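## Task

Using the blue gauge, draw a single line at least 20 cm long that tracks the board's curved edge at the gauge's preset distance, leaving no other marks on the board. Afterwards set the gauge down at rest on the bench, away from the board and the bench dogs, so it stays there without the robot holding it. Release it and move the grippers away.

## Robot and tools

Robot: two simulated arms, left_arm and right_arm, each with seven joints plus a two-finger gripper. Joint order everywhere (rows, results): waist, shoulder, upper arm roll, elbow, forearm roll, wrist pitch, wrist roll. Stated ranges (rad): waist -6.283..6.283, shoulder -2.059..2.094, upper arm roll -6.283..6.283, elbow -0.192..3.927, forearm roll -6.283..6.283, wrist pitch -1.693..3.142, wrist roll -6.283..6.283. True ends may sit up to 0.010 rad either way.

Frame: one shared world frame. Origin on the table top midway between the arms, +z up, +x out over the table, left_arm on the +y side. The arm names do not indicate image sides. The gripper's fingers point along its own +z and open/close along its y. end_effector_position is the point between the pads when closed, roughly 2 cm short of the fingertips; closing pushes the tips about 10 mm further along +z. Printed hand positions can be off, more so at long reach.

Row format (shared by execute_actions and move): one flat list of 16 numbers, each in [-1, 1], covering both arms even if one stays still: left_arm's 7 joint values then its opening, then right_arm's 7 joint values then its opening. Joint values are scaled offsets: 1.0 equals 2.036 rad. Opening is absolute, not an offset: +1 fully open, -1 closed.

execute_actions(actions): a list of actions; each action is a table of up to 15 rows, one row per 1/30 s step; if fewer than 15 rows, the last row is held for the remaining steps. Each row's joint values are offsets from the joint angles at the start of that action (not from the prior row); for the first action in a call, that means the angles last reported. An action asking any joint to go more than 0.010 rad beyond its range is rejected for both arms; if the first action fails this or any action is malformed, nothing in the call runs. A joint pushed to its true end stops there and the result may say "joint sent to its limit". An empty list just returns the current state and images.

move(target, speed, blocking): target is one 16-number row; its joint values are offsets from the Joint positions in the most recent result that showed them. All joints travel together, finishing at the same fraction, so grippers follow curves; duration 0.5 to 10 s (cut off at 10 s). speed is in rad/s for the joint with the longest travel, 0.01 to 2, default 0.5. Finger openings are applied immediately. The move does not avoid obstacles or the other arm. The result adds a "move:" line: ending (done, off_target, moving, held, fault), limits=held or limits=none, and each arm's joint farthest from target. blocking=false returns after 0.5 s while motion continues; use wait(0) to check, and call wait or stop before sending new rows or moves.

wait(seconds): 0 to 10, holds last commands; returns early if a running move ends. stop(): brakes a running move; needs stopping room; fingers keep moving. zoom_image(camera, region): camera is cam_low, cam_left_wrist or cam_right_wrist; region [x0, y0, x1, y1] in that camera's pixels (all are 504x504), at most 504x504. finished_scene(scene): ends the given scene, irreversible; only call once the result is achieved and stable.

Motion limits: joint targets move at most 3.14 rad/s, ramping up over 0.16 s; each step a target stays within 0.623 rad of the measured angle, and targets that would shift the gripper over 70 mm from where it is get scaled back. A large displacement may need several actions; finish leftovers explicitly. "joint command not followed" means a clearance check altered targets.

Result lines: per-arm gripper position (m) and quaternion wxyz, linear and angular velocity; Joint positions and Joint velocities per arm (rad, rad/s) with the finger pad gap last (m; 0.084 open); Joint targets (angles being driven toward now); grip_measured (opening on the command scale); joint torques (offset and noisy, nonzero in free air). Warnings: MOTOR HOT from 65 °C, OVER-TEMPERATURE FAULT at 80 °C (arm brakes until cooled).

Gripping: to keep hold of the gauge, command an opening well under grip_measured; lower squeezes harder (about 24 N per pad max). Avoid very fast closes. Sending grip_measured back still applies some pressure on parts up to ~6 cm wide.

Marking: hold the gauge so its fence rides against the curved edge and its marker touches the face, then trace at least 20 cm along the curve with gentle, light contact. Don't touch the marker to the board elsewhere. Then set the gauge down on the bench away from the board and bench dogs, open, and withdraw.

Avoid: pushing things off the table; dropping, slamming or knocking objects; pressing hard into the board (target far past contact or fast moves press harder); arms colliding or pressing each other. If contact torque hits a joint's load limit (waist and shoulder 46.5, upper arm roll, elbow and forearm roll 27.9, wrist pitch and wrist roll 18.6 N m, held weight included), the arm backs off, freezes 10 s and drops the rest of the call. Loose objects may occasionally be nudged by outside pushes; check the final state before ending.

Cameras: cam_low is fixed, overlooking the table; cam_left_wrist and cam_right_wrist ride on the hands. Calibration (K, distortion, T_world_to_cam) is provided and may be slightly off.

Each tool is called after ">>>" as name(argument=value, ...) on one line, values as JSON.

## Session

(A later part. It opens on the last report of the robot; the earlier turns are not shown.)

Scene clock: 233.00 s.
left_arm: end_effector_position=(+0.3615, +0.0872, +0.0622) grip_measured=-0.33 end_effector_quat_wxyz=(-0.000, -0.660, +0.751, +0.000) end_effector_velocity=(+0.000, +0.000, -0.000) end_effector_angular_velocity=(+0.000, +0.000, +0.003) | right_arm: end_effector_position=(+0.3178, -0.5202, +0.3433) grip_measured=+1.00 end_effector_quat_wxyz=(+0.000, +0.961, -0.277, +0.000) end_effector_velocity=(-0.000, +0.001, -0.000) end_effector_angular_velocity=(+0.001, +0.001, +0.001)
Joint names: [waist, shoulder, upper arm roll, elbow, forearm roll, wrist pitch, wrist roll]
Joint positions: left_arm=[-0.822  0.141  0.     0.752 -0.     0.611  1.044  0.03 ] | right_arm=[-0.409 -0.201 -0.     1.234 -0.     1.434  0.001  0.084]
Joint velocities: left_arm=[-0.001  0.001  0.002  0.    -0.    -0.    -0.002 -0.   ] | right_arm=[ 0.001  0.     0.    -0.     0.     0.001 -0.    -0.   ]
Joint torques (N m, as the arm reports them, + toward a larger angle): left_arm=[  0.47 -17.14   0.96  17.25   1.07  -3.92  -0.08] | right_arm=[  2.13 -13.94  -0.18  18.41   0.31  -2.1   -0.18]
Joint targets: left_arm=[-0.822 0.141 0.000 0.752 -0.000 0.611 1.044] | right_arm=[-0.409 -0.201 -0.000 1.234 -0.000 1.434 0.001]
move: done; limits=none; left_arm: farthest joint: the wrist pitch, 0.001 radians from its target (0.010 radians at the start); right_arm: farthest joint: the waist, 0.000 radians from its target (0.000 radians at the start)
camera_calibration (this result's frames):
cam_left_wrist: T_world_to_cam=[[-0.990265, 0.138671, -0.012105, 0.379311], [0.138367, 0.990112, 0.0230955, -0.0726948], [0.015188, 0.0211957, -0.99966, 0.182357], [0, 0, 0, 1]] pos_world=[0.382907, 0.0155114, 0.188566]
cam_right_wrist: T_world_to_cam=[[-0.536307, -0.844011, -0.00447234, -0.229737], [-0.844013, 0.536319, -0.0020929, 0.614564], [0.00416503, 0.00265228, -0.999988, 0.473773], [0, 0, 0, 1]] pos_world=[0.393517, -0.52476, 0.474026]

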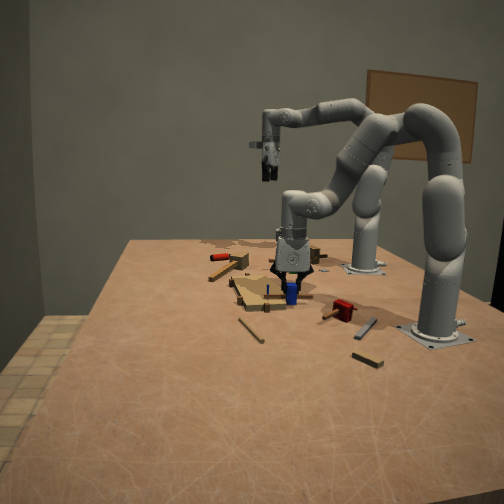

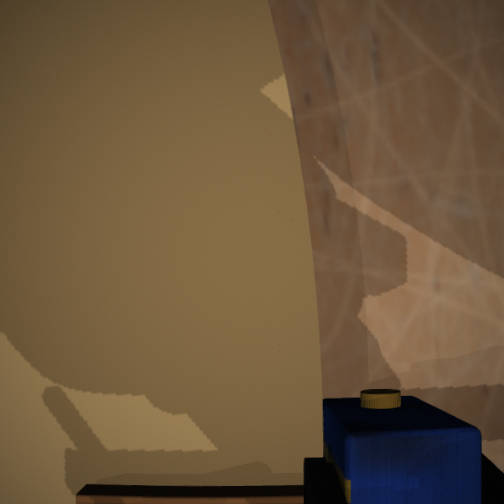

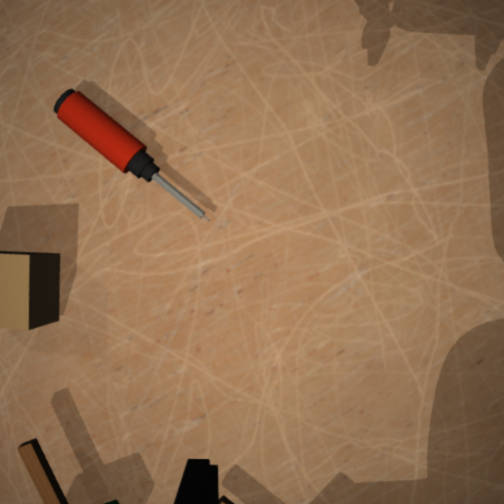

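>>> move(target=[-0.0008,-0.0165,0,0.0005,0,0.017,0,-1,0,0,0,0,0,0,0,1], speed=0.05)

>>> move(target=[-0.0725,-0.089,0,-0.1069,0,-0.0179,-0.0739,-1,0,0,0,0,0,0,0,1], speed=0.3)

>>> move(target=[0,0.0287,0,-0.0059,0,-0.0346,0,-1,0,0,0,0,0,0,0,1], speed=0.05)

>>> execute_actions(actions=[[[0,0,0,0,0,0,0,0.2,0,0,0,0,0,0,0,1]]])

>>> move(target=[0,-0.063,0,0.0155,0,0.0785,0,0.2,0,0,0,0,0,0,0,1], speed=0.3)

>>> move(target=[0,0,0,0,0,0,-0.7715,0.9,0,0,0,0,0,0,0,1], speed=1.5)

>>> zoom_image(camera="cam_low", region=[245, 250, 355, 320])

Scene clock: 257.60 s.
left_arm: end_effector_position=(+0.3600, +0.0876, +0.0743) grip_measured=-0.33 end_effector_quat_wxyz=(-0.000, -0.660, +0.752, -0.000) end_effector_velocity=(-0.002, +0.001, -0.001) end_effector_angular_velocity=(+0.003, +0.005, -0.000) | right_arm: end_effector_position=(+0.3178, -0.5202, +0.3433) grip_measured=+1.00 end_effector_quat_wxyz=(+0.000, +0.961, -0.277, +0.000) end_effector_velocity=(-0.000, +0.000, +0.000) end_effector_angular_velocity=(+0.000, +0.001, +0.001)
Joint names: [waist, shoulder, upper arm roll, elbow, forearm roll, wrist pitch, wrist roll]
Joint positions: left_arm=[-0.824  0.107  0.     0.753 -0.     0.645  1.044  0.03 ] | right_arm=[-0.409 -0.201 -0.     1.234 -0.     1.434  0.001  0.084]
Joint velocities: left_arm=[-0.    -0.    -0.001 -0.002 -0.     0.003 -0.001 -0.   ] | right_arm=[ 0.001 -0.     0.     0.    -0.     0.002  0.    -0.   ]
Joint torques (N m, as the arm reports them, + toward a larger angle): left_arm=[  0.38 -14.99   0.55  13.81   0.78  -1.87  -0.14] | right_arm=[  2.43 -14.14  -0.26  18.49   0.32  -1.93  -0.24]
Joint targets: left_arm=[-0.824 0.107 0.000 0.753 -0.000 0.646 1.044] | right_arm=[-0.409 -0.201 -0.000 1.234 -0.000 1.434 0.001]
move: done; limits=none; left_arm: farthest joint: the waist, 0.000 radians from its target (0.001 radians at the start); right_arm: farthest joint: the waist, 0.000 radians from its target (0.000 radians at the start)
camera_calibration (this result's frames):
cam_left_wrist: T_world_to_cam=[[-0.990055, 0.140126, -0.0124608, 0.377769], [0.139817, 0.989912, 0.0229088, -0.0736153], [0.0155452, 0.0209388, -0.99966, 0.194414], [0, 0, 0, 1]] pos_world=[0.381283, 0.0158666, 0.200741]
cam_right_wrist: T_world_to_cam=[[-0.536307, -0.844011, -0.00447234, -0.229737], [-0.844013, 0.536319, -0.00209281, 0.614564], [0.00416496, 0.00265232, -0.999988, 0.473773], [0, 0, 0, 1]] pos_world=[0.393517, -0.52476, 0.474026]

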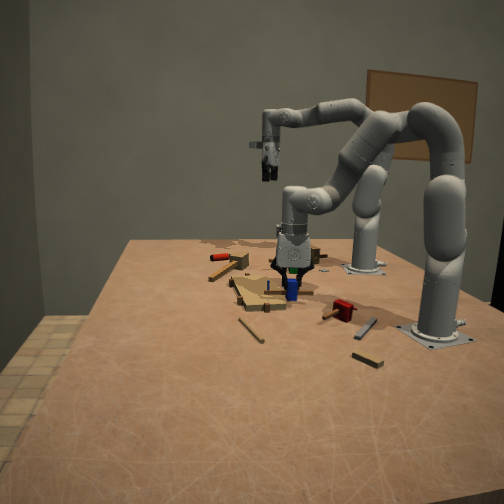

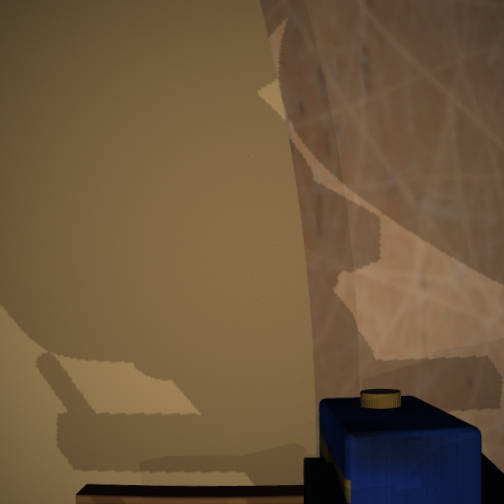

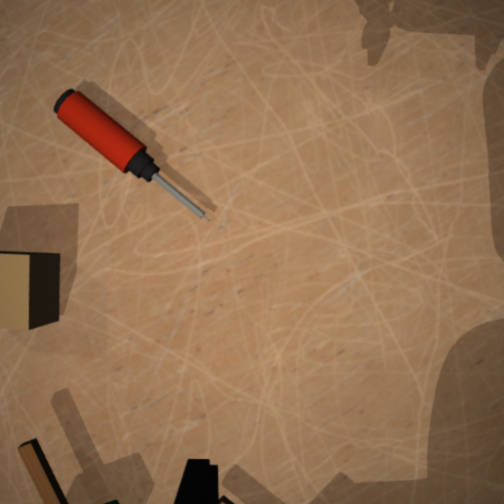

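Scene clock: 258.83 s.
left_arm: end_effector_position=(+0.2756, +0.0848, +0.0751) grip_measured=-0.33 end_effector_quat_wxyz=(-0.000, -0.661, +0.751, -0.000) end_effector_velocity=(-0.001, +0.000, -0.000) end_effector_angular_velocity=(+0.002, -0.000, -0.004) | right_arm: end_effector_position=(+0.3178, -0.5202, +0.3433) grip_measured=+1.00 end_effector_quat_wxyz=(+0.000, +0.961, -0.277, +0.000) end_effector_velocity=(-0.000, +0.000, -0.000) end_effector_angular_velocity=(-0.000, -0.000, +0.000)
Joint names: [waist, shoulder, upper arm roll, elbow, forearm roll, wrist pitch, wrist roll]
Joint positions: left_arm=[-0.971 -0.073  0.     0.536 -0.     0.609  0.894  0.03 ] | right_arm=[-0.409 -0.201 -0.     1.234 -0.     1.434  0.001  0.084]
Joint velocities: left_arm=[-0.002 -0.002 -0.001 -0.003  0.003  0.    -0.001  0.   ] | right_arm=[ 0.    -0.001 -0.    -0.001 -0.    -0.     0.    -0.   ]
Joint torques (N m, as the arm reports them, + toward a larger angle): left_arm=[ -0.07 -11.86   0.59  13.44   0.94  -1.92  -0.1 ] | right_arm=[  2.4  -14.13  -0.15  18.46   0.28  -1.99  -0.14]
Joint targets: left_arm=[-0.971 -0.074 0.000 0.536 -0.000 0.609 0.894] | right_arm=[-0.409 -0.201 -0.000 1.234 -0.000 1.434 0.001]
move: done; limits=none; left_arm: farthest joint: the waist, 0.001 radians from its target (0.148 radians at the start); right_arm: farthest joint: the waist, 0.000 radians from its target (0.000 radians at the start)
camera_calibration (this result's frames):
cam_left_wrist: T_world_to_cam=[[-0.990501, 0.136941, -0.0124597, 0.295033], [0.136634, 0.990359, 0.0228034, -0.058267], [0.0154623, 0.0208844, -0.999662, 0.196604], [0, 0, 0, 1]] pos_world=[0.297151, 0.0131973, 0.201542]
cam_right_wrist: T_world_to_cam=[[-0.536307, -0.844011, -0.00447238, -0.229737], [-0.844013, 0.536319, -0.00209277, 0.614564], [0.00416495, 0.00265238, -0.999988, 0.473773], [0, 0, 0, 1]] pos_world=[0.393517, -0.52476, 0.474026]

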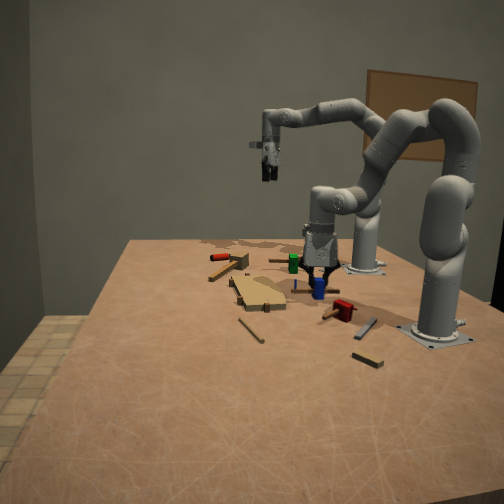

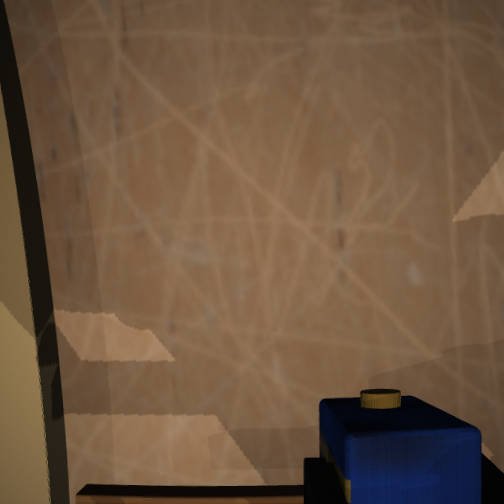

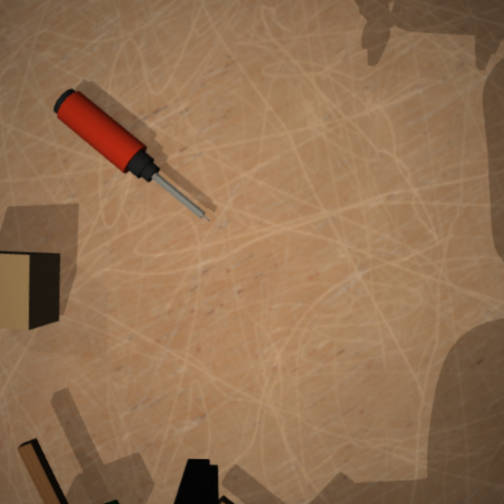

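Scene clock: 260.57 s.
left_arm: end_effector_position=(+0.2760, +0.0844, +0.0558) grip_measured=-0.33 end_effector_quat_wxyz=(-0.000, -0.661, +0.751, -0.001) end_effector_velocity=(-0.000, +0.000, -0.001) end_effector_angular_velocity=(+0.001, -0.000, -0.000) | right_arm: end_effector_position=(+0.3178, -0.5202, +0.3433) grip_measured=+1.00 end_effector_quat_wxyz=(+0.000, +0.961, -0.277, +0.000) end_effector_velocity=(+0.000, -0.000, -0.001) end_effector_angular_velocity=(+0.001, +0.001, -0.001)
Joint names: [waist, shoulder, upper arm roll, elbow, forearm roll, wrist pitch, wrist roll]
Joint positions: left_arm=[-0.971 -0.016  0.     0.525 -0.     0.539  0.894  0.03 ] | right_arm=[-0.409 -0.201 -0.     1.234 -0.     1.434  0.001  0.084]
Joint velocities: left_arm=[ 0.     0.002  0.    -0.001  0.002 -0.002 -0.001  0.   ] | right_arm=[-0.001  0.001 -0.    -0.     0.001 -0.    -0.     0.   ]
Joint torques (N m, as the arm reports them, + toward a larger angle): left_arm=[ -0.19 -10.16   0.46  11.5    0.53  -1.98  -0.21] | right_arm=[  2.49 -14.    -0.16  18.57   0.17  -1.96  -0.24]
Joint targets: left_arm=[-0.971 -0.015 0.000 0.524 -0.000 0.539 0.894] | right_arm=[-0.409 -0.201 -0.000 1.234 -0.000 1.434 0.001]
move: done; limits=none; left_arm: farthest joint: the shoulder, 0.002 radians from its target (0.059 radians at the start); right_arm: farthest joint: the waist, 0.000 radians from its target (0.000 radians at the start)
camera_calibration (this result's frames):
cam_left_wrist: T_world_to_cam=[[-0.990486, 0.136918, -0.0138441, 0.295333], [0.1366, 0.990387, 0.0217617, -0.0574234], [0.0166905, 0.0196636, -0.999667, 0.177079], [0, 0, 0, 1]] pos_world=[0.297412, 0.0129531, 0.182358]
cam_right_wrist: T_world_to_cam=[[-0.536307, -0.844011, -0.00447229, -0.229737], [-0.844013, 0.536319, -0.00209291, 0.614564], [0.00416502, 0.00265223, -0.999988, 0.473773], [0, 0, 0, 1]] pos_world=[0.393517, -0.52476, 0.474026]

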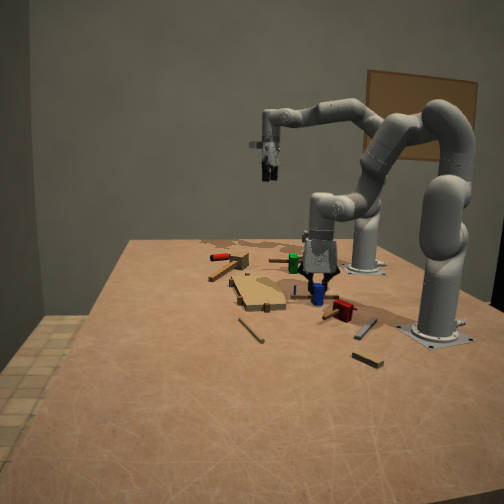

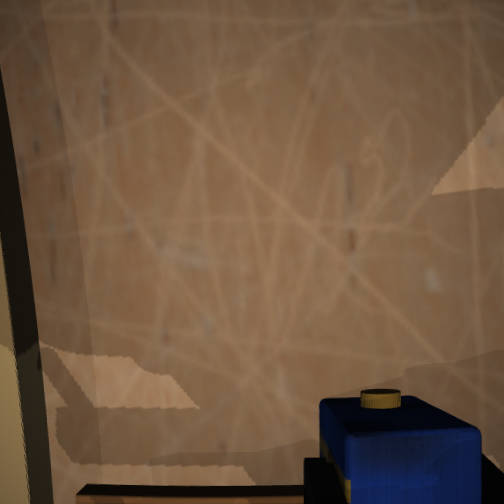

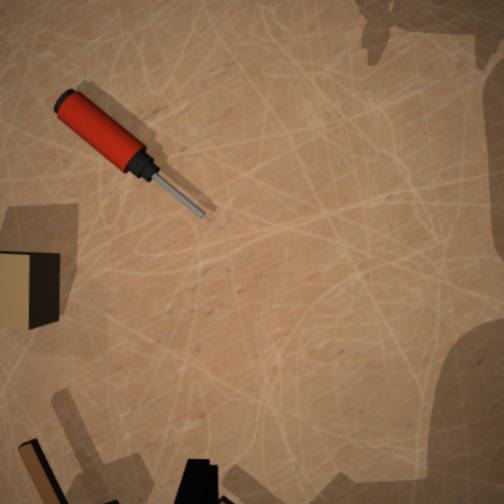

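Scene clock: 261.07 s.
left_arm: end_effector_position=(+0.2760, +0.0845, +0.0557) grip_measured=+0.19 end_effector_quat_wxyz=(-0.000, -0.661, +0.751, -0.001) end_effector_velocity=(+0.001, +0.000, +0.001) end_effector_angular_velocity=(-0.002, -0.001, +0.002) | right_arm: end_effector_position=(+0.3178, -0.5202, +0.3433) grip_measured=+1.00 end_effector_quat_wxyz=(+0.000, +0.961, -0.277, +0.000) end_effector_velocity=(+0.000, +0.000, -0.000) end_effector_angular_velocity=(+0.000, +0.000, +0.001)
Joint names: [waist, shoulder, upper arm roll, elbow, forearm roll, wrist pitch, wrist roll]
Joint positions: left_arm=[-0.971 -0.016  0.     0.525 -0.     0.539  0.894  0.052] | right_arm=[-0.409 -0.201 -0.     1.234 -0.     1.434  0.001  0.084]
Joint velocities: left_arm=[ 0.001 -0.003  0.001 -0.    -0.001  0.     0.     0.002] | right_arm=[ 0.     0.    -0.    -0.001  0.    -0.001 -0.    -0.   ]
Joint torques (N m, as the arm reports them, + toward a larger angle): left_arm=[ -0.28 -11.68   0.72  12.52   0.85  -1.89  -0.1 ] | right_arm=[  2.5  -14.1   -0.08  18.43   0.26  -1.96  -0.09]
Joint targets: left_arm=[-0.971 -0.016 0.000 0.525 -0.000 0.539 0.894] | right_arm=[-0.409 -0.201 -0.000 1.234 -0.000 1.434 0.001]
camera_calibration (this result's frames):
cam_left_wrist: T_world_to_cam=[[-0.990488, 0.136923, -0.0136574, 0.295257], [0.136606, 0.990383, 0.02191, -0.057477], [0.0165261, 0.0198359, -0.999667, 0.177015], [0, 0, 0, 1]] pos_world=[0.297375, 0.0129855, 0.182248]
cam_right_wrist: T_world_to_cam=[[-0.536307, -0.844011, -0.0044722, -0.229737], [-0.844012, 0.536319, -0.00209298, 0.614564], [0.00416503, 0.00265211, -0.999988, 0.473773], [0, 0, 0, 1]] pos_world=[0.393517, -0.52476, 0.474026]

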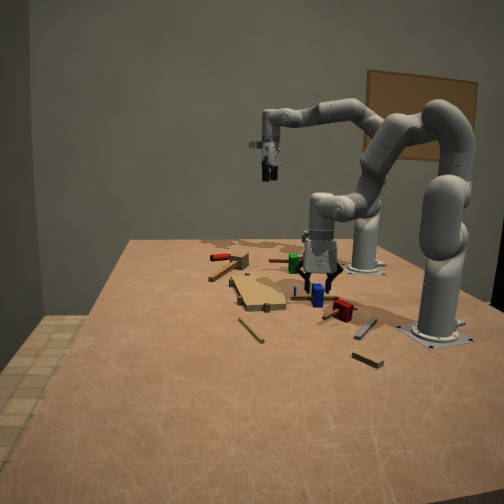

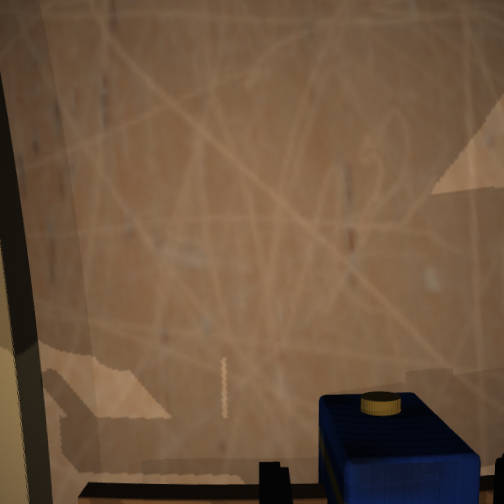

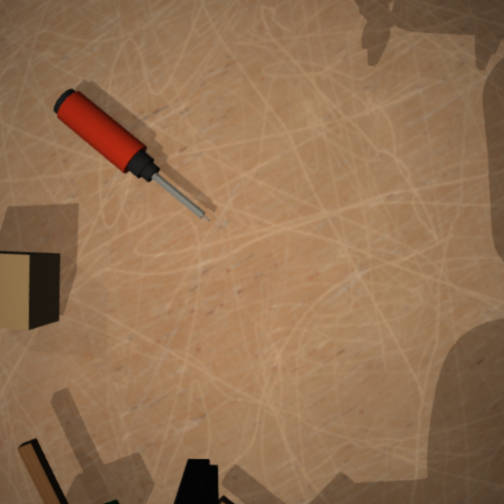

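Scene clock: 262.10 s.
left_arm: end_effector_position=(+0.2754, +0.0850, +0.1011) grip_measured=+0.19 end_effector_quat_wxyz=(-0.000, -0.661, +0.751, -0.001) end_effector_velocity=(+0.001, -0.001, +0.001) end_effector_angular_velocity=(-0.003, -0.001, +0.002) | right_arm: end_effector_position=(+0.3178, -0.5202, +0.3433) grip_measured=+1.00 end_effector_quat_wxyz=(+0.000, +0.961, -0.277, +0.000) end_effector_velocity=(+0.000, -0.000, +0.001) end_effector_angular_velocity=(-0.001, -0.002, -0.001)
Joint names: [waist, shoulder, upper arm roll, elbow, forearm roll, wrist pitch, wrist roll]
Joint positions: left_arm=[-0.971 -0.144  0.     0.556 -0.     0.698  0.894  0.052] | right_arm=[-0.409 -0.201 -0.     1.234 -0.     1.434  0.001  0.084]
Joint velocities: left_arm=[ 0.001 -0.002 -0.     0.002 -0.002  0.001 -0.    -0.   ] | right_arm=[-0.    -0.001  0.     0.001  0.     0.     0.     0.   ]
Joint torques (N m, as the arm reports them, + toward a larger angle): left_arm=[ -0.39 -10.66   0.61  14.07   1.11  -1.81  -0.31] | right_arm=[  2.45 -14.06  -0.33  18.5    0.28  -1.97  -0.17]
Joint targets: left_arm=[-0.971 -0.144 0.000 0.556 -0.000 0.699 0.894] | right_arm=[-0.409 -0.201 -0.000 1.234 -0.000 1.434 0.001]
move: done; limits=none; left_arm: farthest joint: the waist, 0.000 radians from its target (0.000 radians at the start); right_arm: farthest joint: the waist, 0.000 radians from its target (0.000 radians at the start)
camera_calibration (this result's frames):
cam_left_wrist: T_world_to_cam=[[-0.990489, 0.136958, -0.013228, 0.295175], [0.136647, 0.990373, 0.0221183, -0.0589899], [0.0161299, 0.0201004, -0.999668, 0.222428], [0, 0, 0, 1]] pos_world=[0.296841, 0.0135245, 0.227563]
cam_right_wrist: T_world_to_cam=[[-0.536307, -0.844011, -0.0044722, -0.229737], [-0.844012, 0.536319, -0.00209316, 0.614564], [0.00416518, 0.00265202, -0.999988, 0.473773], [0, 0, 0, 1]] pos_world=[0.393517, -0.52476, 0.474026]

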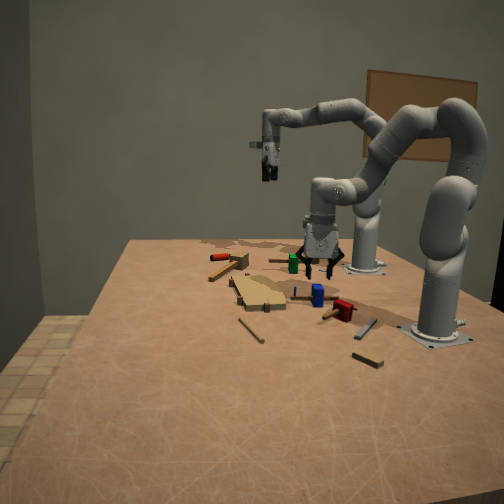

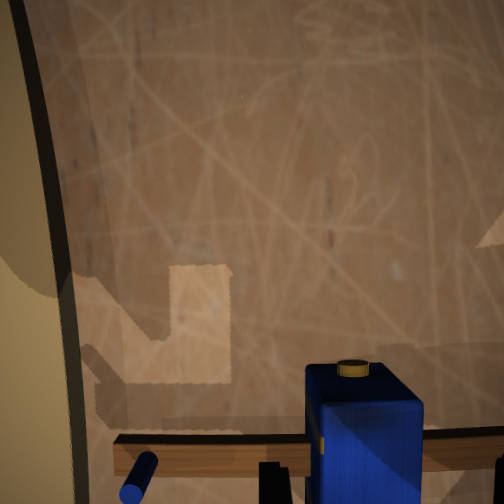

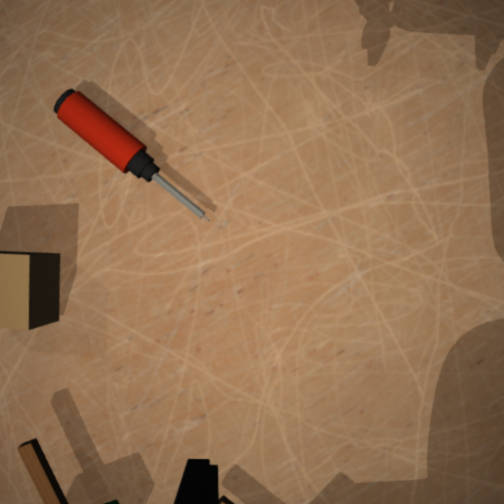

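Scene clock: 263.97 s.
left_arm: end_effector_position=(+0.2754, +0.0850, +0.1011) grip_measured=+0.90 end_effector_quat_wxyz=(+0.001, +0.998, -0.064, +0.000) end_effector_velocity=(-0.001, -0.001, -0.000) end_effector_angular_velocity=(+0.000, -0.000, -0.001) | right_arm: end_effector_position=(+0.3178, -0.5202, +0.3433) grip_measured=+1.00 end_effector_quat_wxyz=(+0.000, +0.961, -0.277, +0.000) end_effector_velocity=(-0.000, +0.000, -0.000) end_effector_angular_velocity=(+0.001, +0.001, -0.000)
Joint names: [waist, shoulder, upper arm roll, elbow, forearm roll, wrist pitch, wrist roll]
Joint positions: left_arm=[-0.971 -0.144  0.     0.556 -0.     0.698 -0.676  0.08 ] | right_arm=[-0.409 -0.201 -0.     1.234 -0.     1.434  0.001  0.084]
Joint velocities: left_arm=[-0.002  0.    -0.001 -0.     0.    -0.    -0.002 -0.   ] | right_arm=[-0.001  0.     0.    -0.001  0.     0.    -0.    -0.   ]
Joint torques (N m, as the arm reports them, + toward a larger angle): left_arm=[ -0.37 -10.65   0.58  13.73   0.88  -1.78  -0.34] | right_arm=[  2.47 -14.04  -0.34  18.62   0.29  -1.96  -0.14]
Joint targets: left_arm=[-0.971 -0.144 0.000 0.556 -0.000 0.698 -0.677] | right_arm=[-0.409 -0.201 -0.000 1.234 -0.000 1.434 0.001]
move: done; limits=none; left_arm: farthest joint: the waist, 0.000 radians from its target (0.000 radians at the start); right_arm: farthest joint: the waist, 0.000 radians from its target (0.000 radians at the start)
camera_calibration (this result's frames):
cam_left_wrist: T_world_to_cam=[[-0.137505, -0.990439, -0.0111023, 0.155924], [-0.990287, 0.137234, 0.022329, 0.323883], [-0.0205919, 0.0140648, -0.999689, 0.233056], [0, 0, 0, 1]] pos_world=[0.346977, 0.106707, 0.227483]
cam_right_wrist: T_world_to_cam=[[-0.536307, -0.844011, -0.00447223, -0.229737], [-0.844013, 0.536319, -0.00209325, 0.614564], [0.00416527, 0.00265199, -0.999988, 0.473773], [0, 0, 0, 1]] pos_world=[0.393517, -0.52476, 0.474026]

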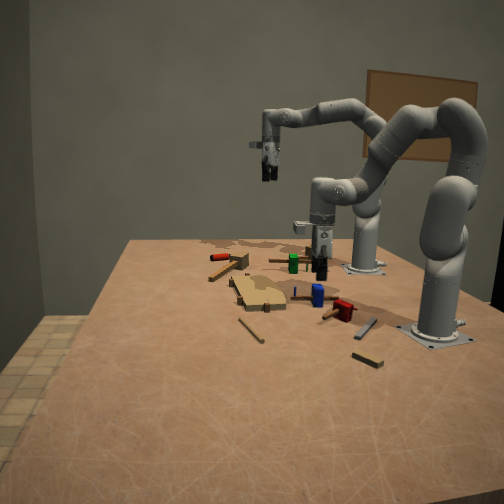

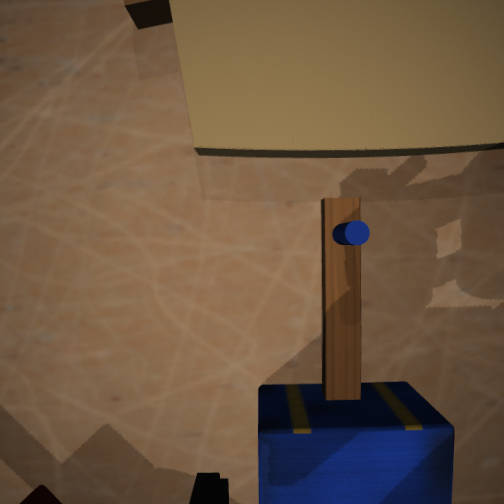

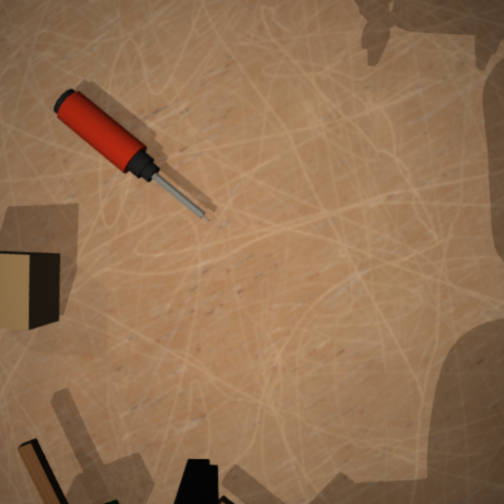

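Region (245, 250, 355, 320) of cam_low's 504x504 image, scaled by 4.582, with more detail than that image has; it fills the top 321 rows of this view, and the rest is white.

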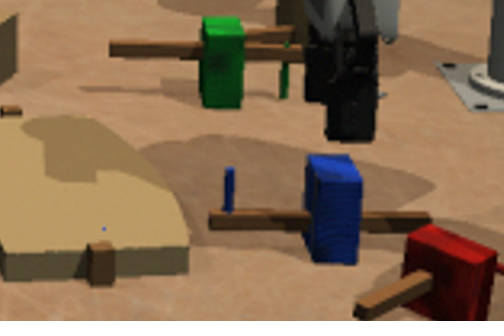

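>>> move(target=[0.0047,0.0668,0,-0.0217,0,-0.0879,0.0047,0.9,0,0,0,0,0,0,0,1], speed=0.25)

>>> execute_actions(actions=[[[0,0,0,0,0,0,0,0.35,0,0,0,0,0,0,0,1]],[[0,0,0,0,0,0,0,-0.5,0,0,0,0,0,0,0,1]]])

>>> move(target=[0,-0.0205,0,0.0036,0,0.0241,0,-0.5,0,0,0,0,0,0,0,1], speed=0.1)

Scene clock: 272.03 s.
left_arm: end_effector_position=(+0.2762, +0.0892, +0.0504) grip_measured=+0.90 end_effector_quat_wxyz=(+0.000, +0.998, -0.064, +0.000) end_effector_velocity=(-0.001, +0.001, -0.002) end_effector_angular_velocity=(+0.002, +0.003, -0.001) | right_arm: end_effector_position=(+0.3178, -0.5202, +0.3433) grip_measured=+1.00 end_effector_quat_wxyz=(+0.000, +0.961, -0.277, +0.000) end_effector_velocity=(-0.000, -0.000, -0.000) end_effector_angular_velocity=(+0.002, +0.001, -0.002)
Joint names: [waist, shoulder, upper arm roll, elbow, forearm roll, wrist pitch, wrist roll]
Joint positions: left_arm=[-0.961 -0.008  0.     0.512 -0.     0.52  -0.667  0.08 ] | right_arm=[-0.409 -0.201 -0.     1.234 -0.     1.434  0.001  0.084]
Joint velocities: left_arm=[-0.     0.003 -0.    -0.002 -0.001 -0.001  0.     0.   ] | right_arm=[-0.002  0.001 -0.     0.     0.001  0.001  0.     0.   ]
Joint torques (N m, as the arm reports them, + toward a larger angle): left_arm=[ -0.22 -12.21   0.4   12.3    0.63  -1.85  -0.12] | right_arm=[  2.58 -14.    -0.22  18.5    0.25  -2.01  -0.11]
Joint targets: left_arm=[-0.961 -0.008 0.000 0.512 -0.000 0.520 -0.667] | right_arm=[-0.409 -0.201 -0.000 1.234 -0.000 1.434 0.001]
move: done; limits=none; left_arm: farthest joint: the wrist pitch, 0.001 radians from its target (0.179 radians at the start); right_arm: farthest joint: the waist, 0.000 radians from its target (0.000 radians at the start)
camera_calibration (this result's frames):
cam_left_wrist: T_world_to_cam=[[-0.137496, -0.990433, -0.0116967, 0.159658], [-0.990278, 0.137204, 0.0228932, 0.32521], [-0.0210693, 0.0147307, -0.999669, 0.18237], [0, 0, 0, 1]] pos_world=[0.347844, 0.110825, 0.176732]
cam_right_wrist: T_world_to_cam=[[-0.536307, -0.844011, -0.00447219, -0.229737], [-0.844013, 0.536319, -0.00209325, 0.614564], [0.00416524, 0.00265196, -0.999988, 0.473773], [0, 0, 0, 1]] pos_world=[0.393517, -0.52476, 0.474026]

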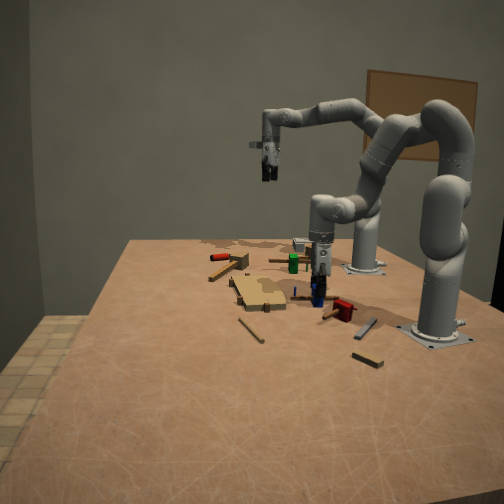

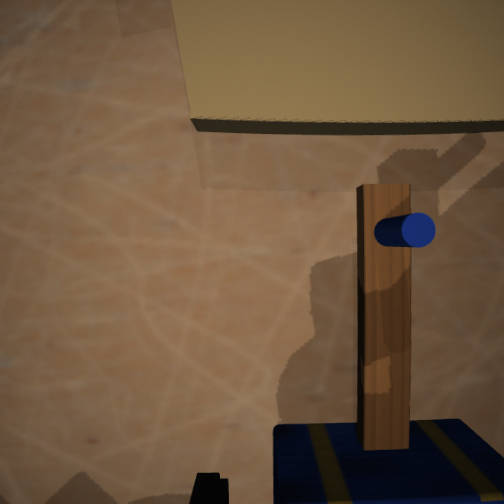

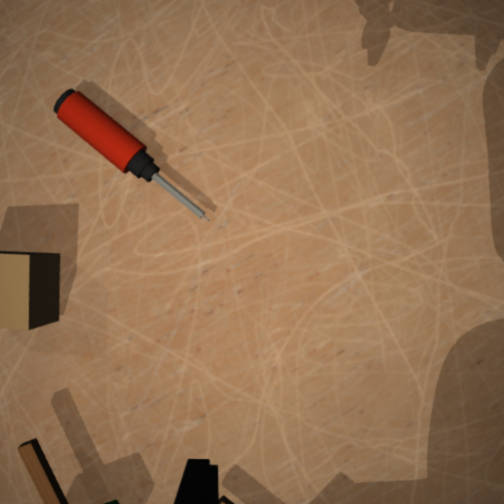

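Scene clock: 273.03 s.
left_arm: end_effector_position=(+0.2762, +0.0892, +0.0504) grip_measured=+0.29 end_effector_quat_wxyz=(+0.000, +0.998, -0.064, +0.000) end_effector_velocity=(-0.000, -0.000, -0.000) end_effector_angular_velocity=(-0.000, -0.000, -0.000) | right_arm: end_effector_position=(+0.3178, -0.5202, +0.3433) grip_measured=+1.00 end_effector_quat_wxyz=(+0.000, +0.961, -0.277, +0.000) end_effector_velocity=(-0.000, -0.001, +0.001) end_effector_angular_velocity=(-0.000, -0.001, -0.001)
Joint names: [waist, shoulder, upper arm roll, elbow, forearm roll, wrist pitch, wrist roll]
Joint positions: left_arm=[-0.961 -0.008  0.     0.512 -0.     0.52  -0.667  0.056] | right_arm=[-0.409 -0.201 -0.     1.234 -0.     1.434  0.001  0.084]
Joint velocities: left_arm=[-0.  0. -0.  0. -0. -0. -0.  0.] | right_arm=[-0.002 -0.     0.     0.001  0.     0.001 -0.     0.   ]
Joint torques (N m, as the arm reports them, + toward a larger angle): left_arm=[ -0.35 -11.26   0.69  12.06   1.02  -1.49  -0.05] | right_arm=[  2.57 -13.91  -0.23  18.49   0.27  -2.06  -0.17]
Joint targets: left_arm=[-0.961 -0.008 0.000 0.512 -0.000 0.520 -0.667] | right_arm=[-0.409 -0.201 -0.000 1.234 -0.000 1.434 0.001]
camera_calibration (this result's frames):
cam_left_wrist: T_world_to_cam=[[-0.137485, -0.990436, -0.0115848, 0.159611], [-0.990282, 0.137197, 0.0227515, 0.325271], [-0.0209445, 0.0146002, -0.999674, 0.182398], [0, 0, 0, 1]] pos_world=[0.347875, 0.110795, 0.176787]
cam_right_wrist: T_world_to_cam=[[-0.536307, -0.844011, -0.00447224, -0.229737], [-0.844012, 0.536319, -0.00209323, 0.614564], [0.00416526, 0.00265201, -0.999988, 0.473773], [0, 0, 0, 1]] pos_world=[0.393517, -0.52476, 0.474026]

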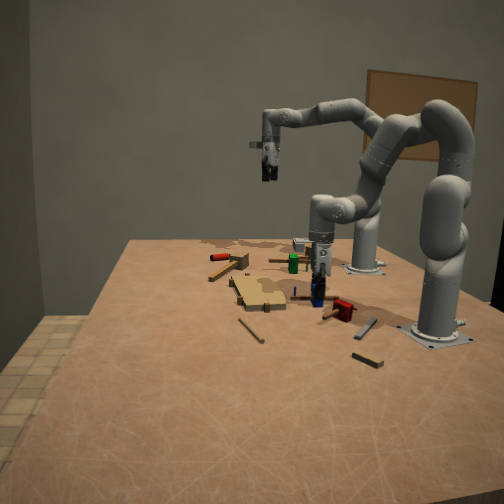

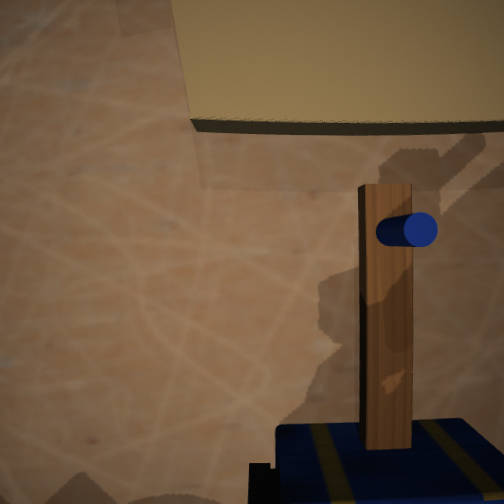

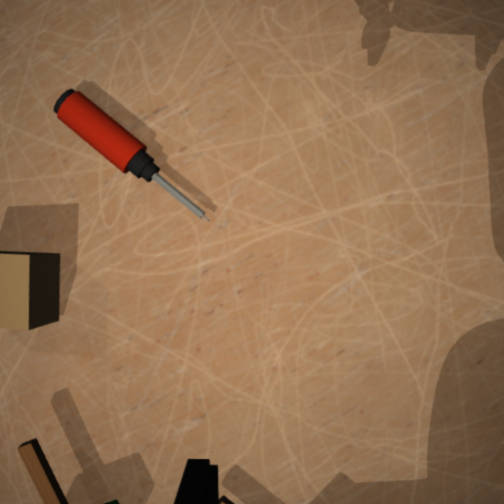

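Scene clock: 273.93 s.
left_arm: end_effector_position=(+0.2763, +0.0892, +0.0641) grip_measured=+0.29 end_effector_quat_wxyz=(+0.000, +0.998, -0.064, +0.000) end_effector_velocity=(+0.000, -0.000, +0.001) end_effector_angular_velocity=(-0.000, -0.001, -0.002) | right_arm: end_effector_position=(+0.3178, -0.5202, +0.3433) grip_measured=+1.00 end_effector_quat_wxyz=(+0.000, +0.961, -0.277, +0.000) end_effector_velocity=(+0.000, +0.000, +0.000) end_effector_angular_velocity=(-0.000, -0.000, +0.000)
Joint names: [waist, shoulder, upper arm roll, elbow, forearm roll, wrist pitch, wrist roll]
Joint positions: left_arm=[-0.961 -0.05   0.     0.519 -0.     0.569 -0.667  0.056] | right_arm=[-0.409 -0.201 -0.     1.234 -0.     1.434  0.001  0.084]
Joint velocities: left_arm=[-0.001 -0.002  0.001  0.     0.001  0.002  0.001 -0.   ] | right_arm=[ 0.     0.    -0.     0.001 -0.     0.001  0.     0.   ]
Joint torques (N m, as the arm reports them, + toward a larger angle): left_arm=[  0.03 -11.47   0.8   12.97   1.13  -1.83  -0.22] | right_arm=[  2.59 -14.01  -0.14  18.47   0.33  -2.    -0.15]
Joint targets: left_arm=[-0.961 -0.050 0.000 0.520 -0.000 0.569 -0.667] | right_arm=[-0.409 -0.201 -0.000 1.234 -0.000 1.434 0.001]
move: done; limits=none; left_arm: farthest joint: the waist, 0.000 radians from its target (0.000 radians at the start); right_arm: farthest joint: the waist, 0.000 radians from its target (0.000 radians at the start)
camera_calibration (this result's frames):
cam_left_wrist: T_world_to_cam=[[-0.137491, -0.990434, -0.0116941, 0.159751], [-0.990278, 0.137199, 0.0229469, 0.324971], [-0.021123, 0.0147355, -0.999668, 0.196108], [0, 0, 0, 1]] pos_world=[0.347919, 0.110747, 0.190454]
cam_right_wrist: T_world_to_cam=[[-0.536307, -0.844011, -0.00447213, -0.229737], [-0.844012, 0.536319, -0.00209337, 0.614564], [0.00416532, 0.00265185, -0.999988, 0.473773], [0, 0, 0, 1]] pos_world=[0.393517, -0.52476, 0.474026]

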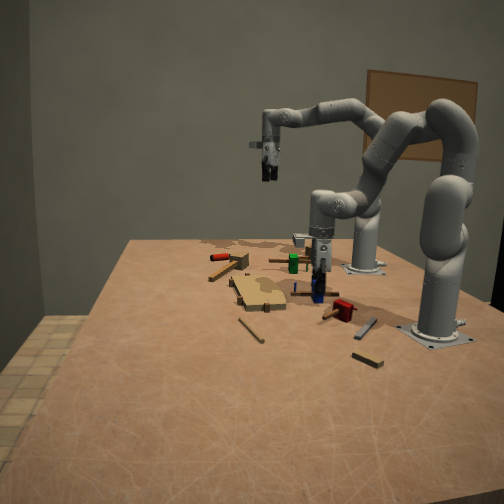

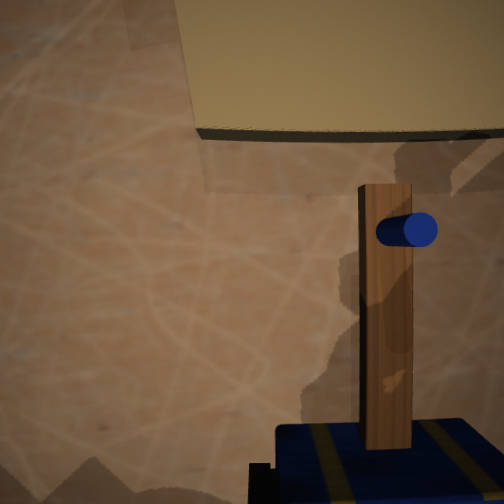

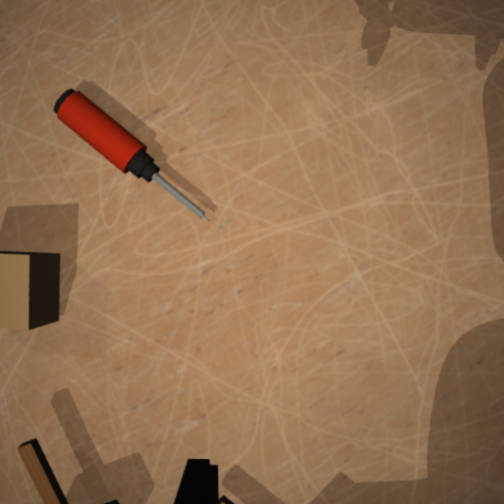

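>>> move(target=[0.0834,0.0784,0,0.0963,0,0.018,0.0976,-0.5,0,0,0,0,0,0,0,1], speed=0.15)

Scene clock: 280.47 s.
left_arm: end_effector_position=(+0.3611, +0.1035, +0.0636) grip_measured=+0.29 end_effector_quat_wxyz=(+0.000, +0.997, -0.078, +0.000) end_effector_velocity=(+0.001, +0.001, -0.000) end_effector_angular_velocity=(+0.001, +0.000, +0.001) | right_arm: end_effector_position=(+0.3178, -0.5202, +0.3433) grip_measured=+1.00 end_effector_quat_wxyz=(+0.000, +0.961, -0.277, +0.000) end_effector_velocity=(-0.001, -0.000, +0.000) end_effector_angular_velocity=(+0.000, +0.000, -0.001)
Joint names: [waist, shoulder, upper arm roll, elbow, forearm roll, wrist pitch, wrist roll]
Joint positions: left_arm=[-0.792  0.11   0.     0.715 -0.     0.605 -0.468  0.056] | right_arm=[-0.409 -0.201 -0.     1.234 -0.     1.434  0.001  0.084]
Joint velocities: left_arm=[0.003 0.002 0.    0.002 0.    0.001 0.002 0.   ] | right_arm=[-0.001 -0.001 -0.    -0.    -0.     0.001  0.    -0.   ]
Joint torques (N m, as the arm reports them, + toward a larger angle): left_arm=[ -0.03 -14.58   0.5   13.07   0.91  -1.85  -0.22] | right_arm=[  2.59 -14.15  -0.24  18.51   0.26  -1.97  -0.16]
Joint targets: left_arm=[-0.792 0.110 0.000 0.716 -0.000 0.605 -0.468] | right_arm=[-0.409 -0.201 -0.000 1.234 -0.000 1.434 0.001]
move: done; limits=none; left_arm: farthest joint: the waist, 0.001 radians from its target (0.170 radians at the start); right_arm: farthest joint: the waist, 0.000 radians from its target (0.000 radians at the start)
camera_calibration (this result's frames):
cam_left_wrist: T_world_to_cam=[[-0.166367, -0.985992, -0.0119052, 0.195629], [-0.985845, 0.166063, 0.0230602, 0.402392], [-0.0207602, 0.0155731, -0.999663, 0.196951], [0, 0, 0, 1]] pos_world=[0.433331, 0.122999, 0.189934]
cam_right_wrist: T_world_to_cam=[[-0.536307, -0.844011, -0.00447215, -0.229737], [-0.844012, 0.53632, -0.00209348, 0.614564], [0.00416542, 0.0026518, -0.999988, 0.473773], [0, 0, 0, 1]] pos_world=[0.393517, -0.52476, 0.474026]

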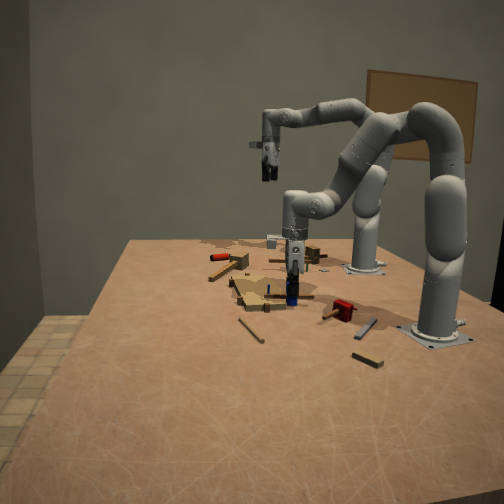

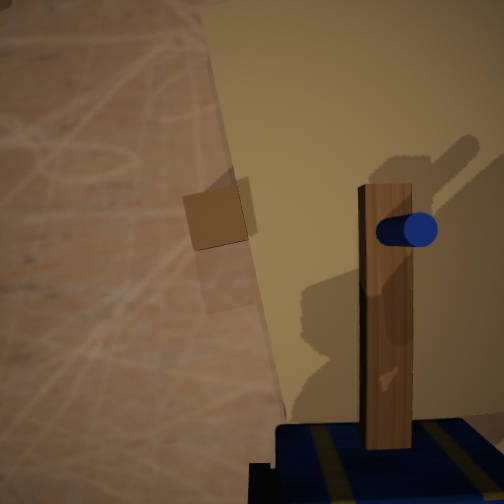

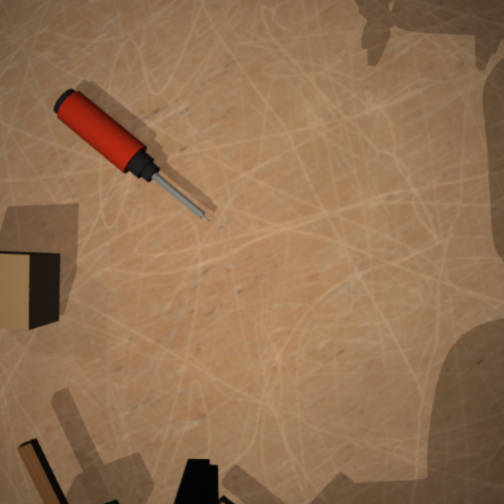

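>>> move(target=[0.00117,0.00578,0,0.0029,0,-0.00286,0.00117,-0.5,0,0,0,0,0,0,0,1], speed=0.015)

>>> zoom_image(camera="cam_left_wrist", region=[252, 330, 504, 504])

Scene clock: 285.20 s.
left_arm: end_effector_position=(+0.3628, +0.1033, +0.0608) grip_measured=+0.29 end_effector_quat_wxyz=(-0.000, +0.997, -0.079, -0.000) end_effector_velocity=(+0.001, +0.000, -0.000) end_effector_angular_velocity=(+0.000, -0.000, +0.000) | right_arm: end_effector_position=(+0.3178, -0.5202, +0.3433) grip_measured=+1.00 end_effector_quat_wxyz=(+0.000, +0.961, -0.277, +0.000) end_effector_velocity=(-0.000, +0.000, +0.000) end_effector_angular_velocity=(-0.000, -0.000, +0.001)
Joint names: [waist, shoulder, upper arm roll, elbow, forearm roll, wrist pitch, wrist roll]
Joint positions: left_arm=[-0.79   0.121 -0.     0.72  -0.001  0.6   -0.466  0.056] | right_arm=[-0.409 -0.201 -0.     1.234 -0.     1.434  0.001  0.084]
Joint velocities: left_arm=[ 0.002  0.002 -0.001  0.001  0.001 -0.001  0.     0.   ] | right_arm=[ 0.    -0.001  0.    -0.001 -0.    -0.    -0.    -0.   ]
Joint torques (N m, as the arm reports them, + toward a larger angle): left_arm=[  0.78 -14.88   1.17  14.11   1.04  -2.45   0.01] | right_arm=[  2.36 -14.14  -0.17  18.43   0.19  -2.03  -0.16]
Joint targets: left_arm=[-0.790 0.121 0.000 0.721 -0.000 0.599 -0.466] | right_arm=[-0.409 -0.201 -0.000 1.234 -0.000 1.434 0.001]
move: done; limits=none; left_arm: farthest joint: the shoulder, 0.001 radians from its target (0.012 radians at the start); right_arm: farthest joint: the waist, 0.000 radians from its target (0.000 radians at the start)
camera_calibration (this result's frames):
cam_left_wrist: T_world_to_cam=[[-0.166749, -0.985922, -0.0123242, 0.195792], [-0.985761, 0.166421, 0.0240574, 0.404051], [-0.0216678, 0.0161603, -0.999635, 0.194542], [0, 0, 0, 1]] pos_world=[0.435162, 0.122649, 0.187164]
cam_right_wrist: T_world_to_cam=[[-0.536307, -0.844011, -0.00447216, -0.229737], [-0.844012, 0.536319, -0.00209343, 0.614564], [0.00416539, 0.00265183, -0.999988, 0.473773], [0, 0, 0, 1]] pos_world=[0.393517, -0.52476, 0.474026]

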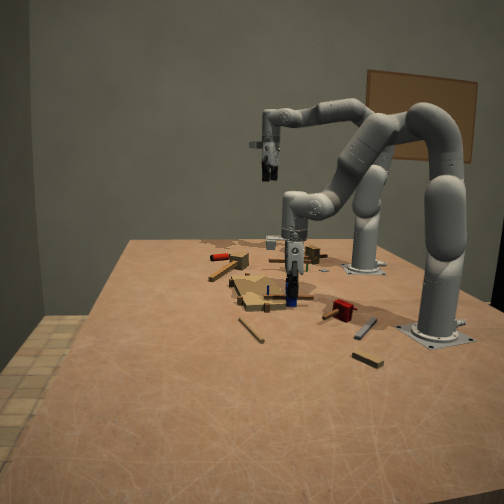

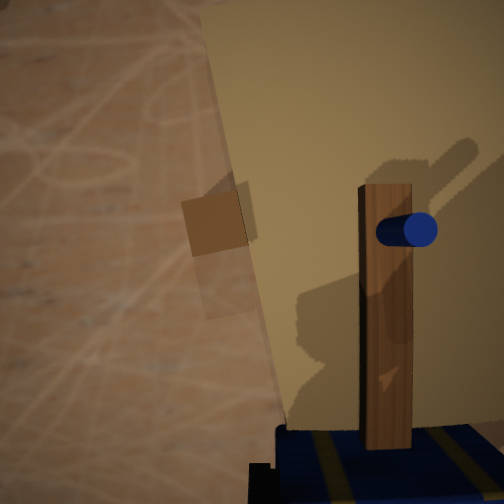

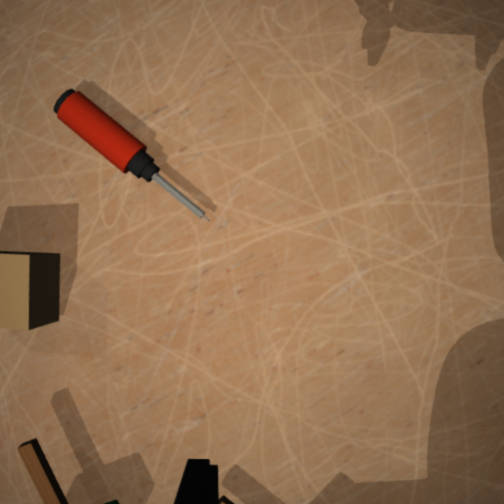

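Region (252, 330, 504, 504) of cam_left_wrist's 504x504 image, scaled by 2.000, with more detail than that image has; it fills the top 348 rows of this view, and the rest is white.

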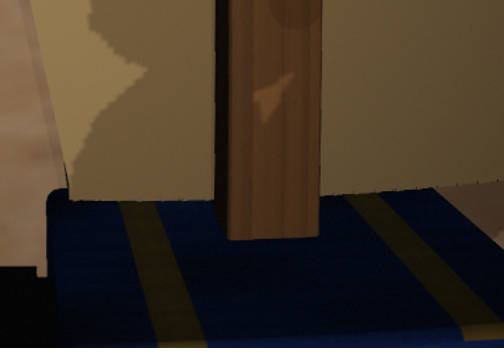

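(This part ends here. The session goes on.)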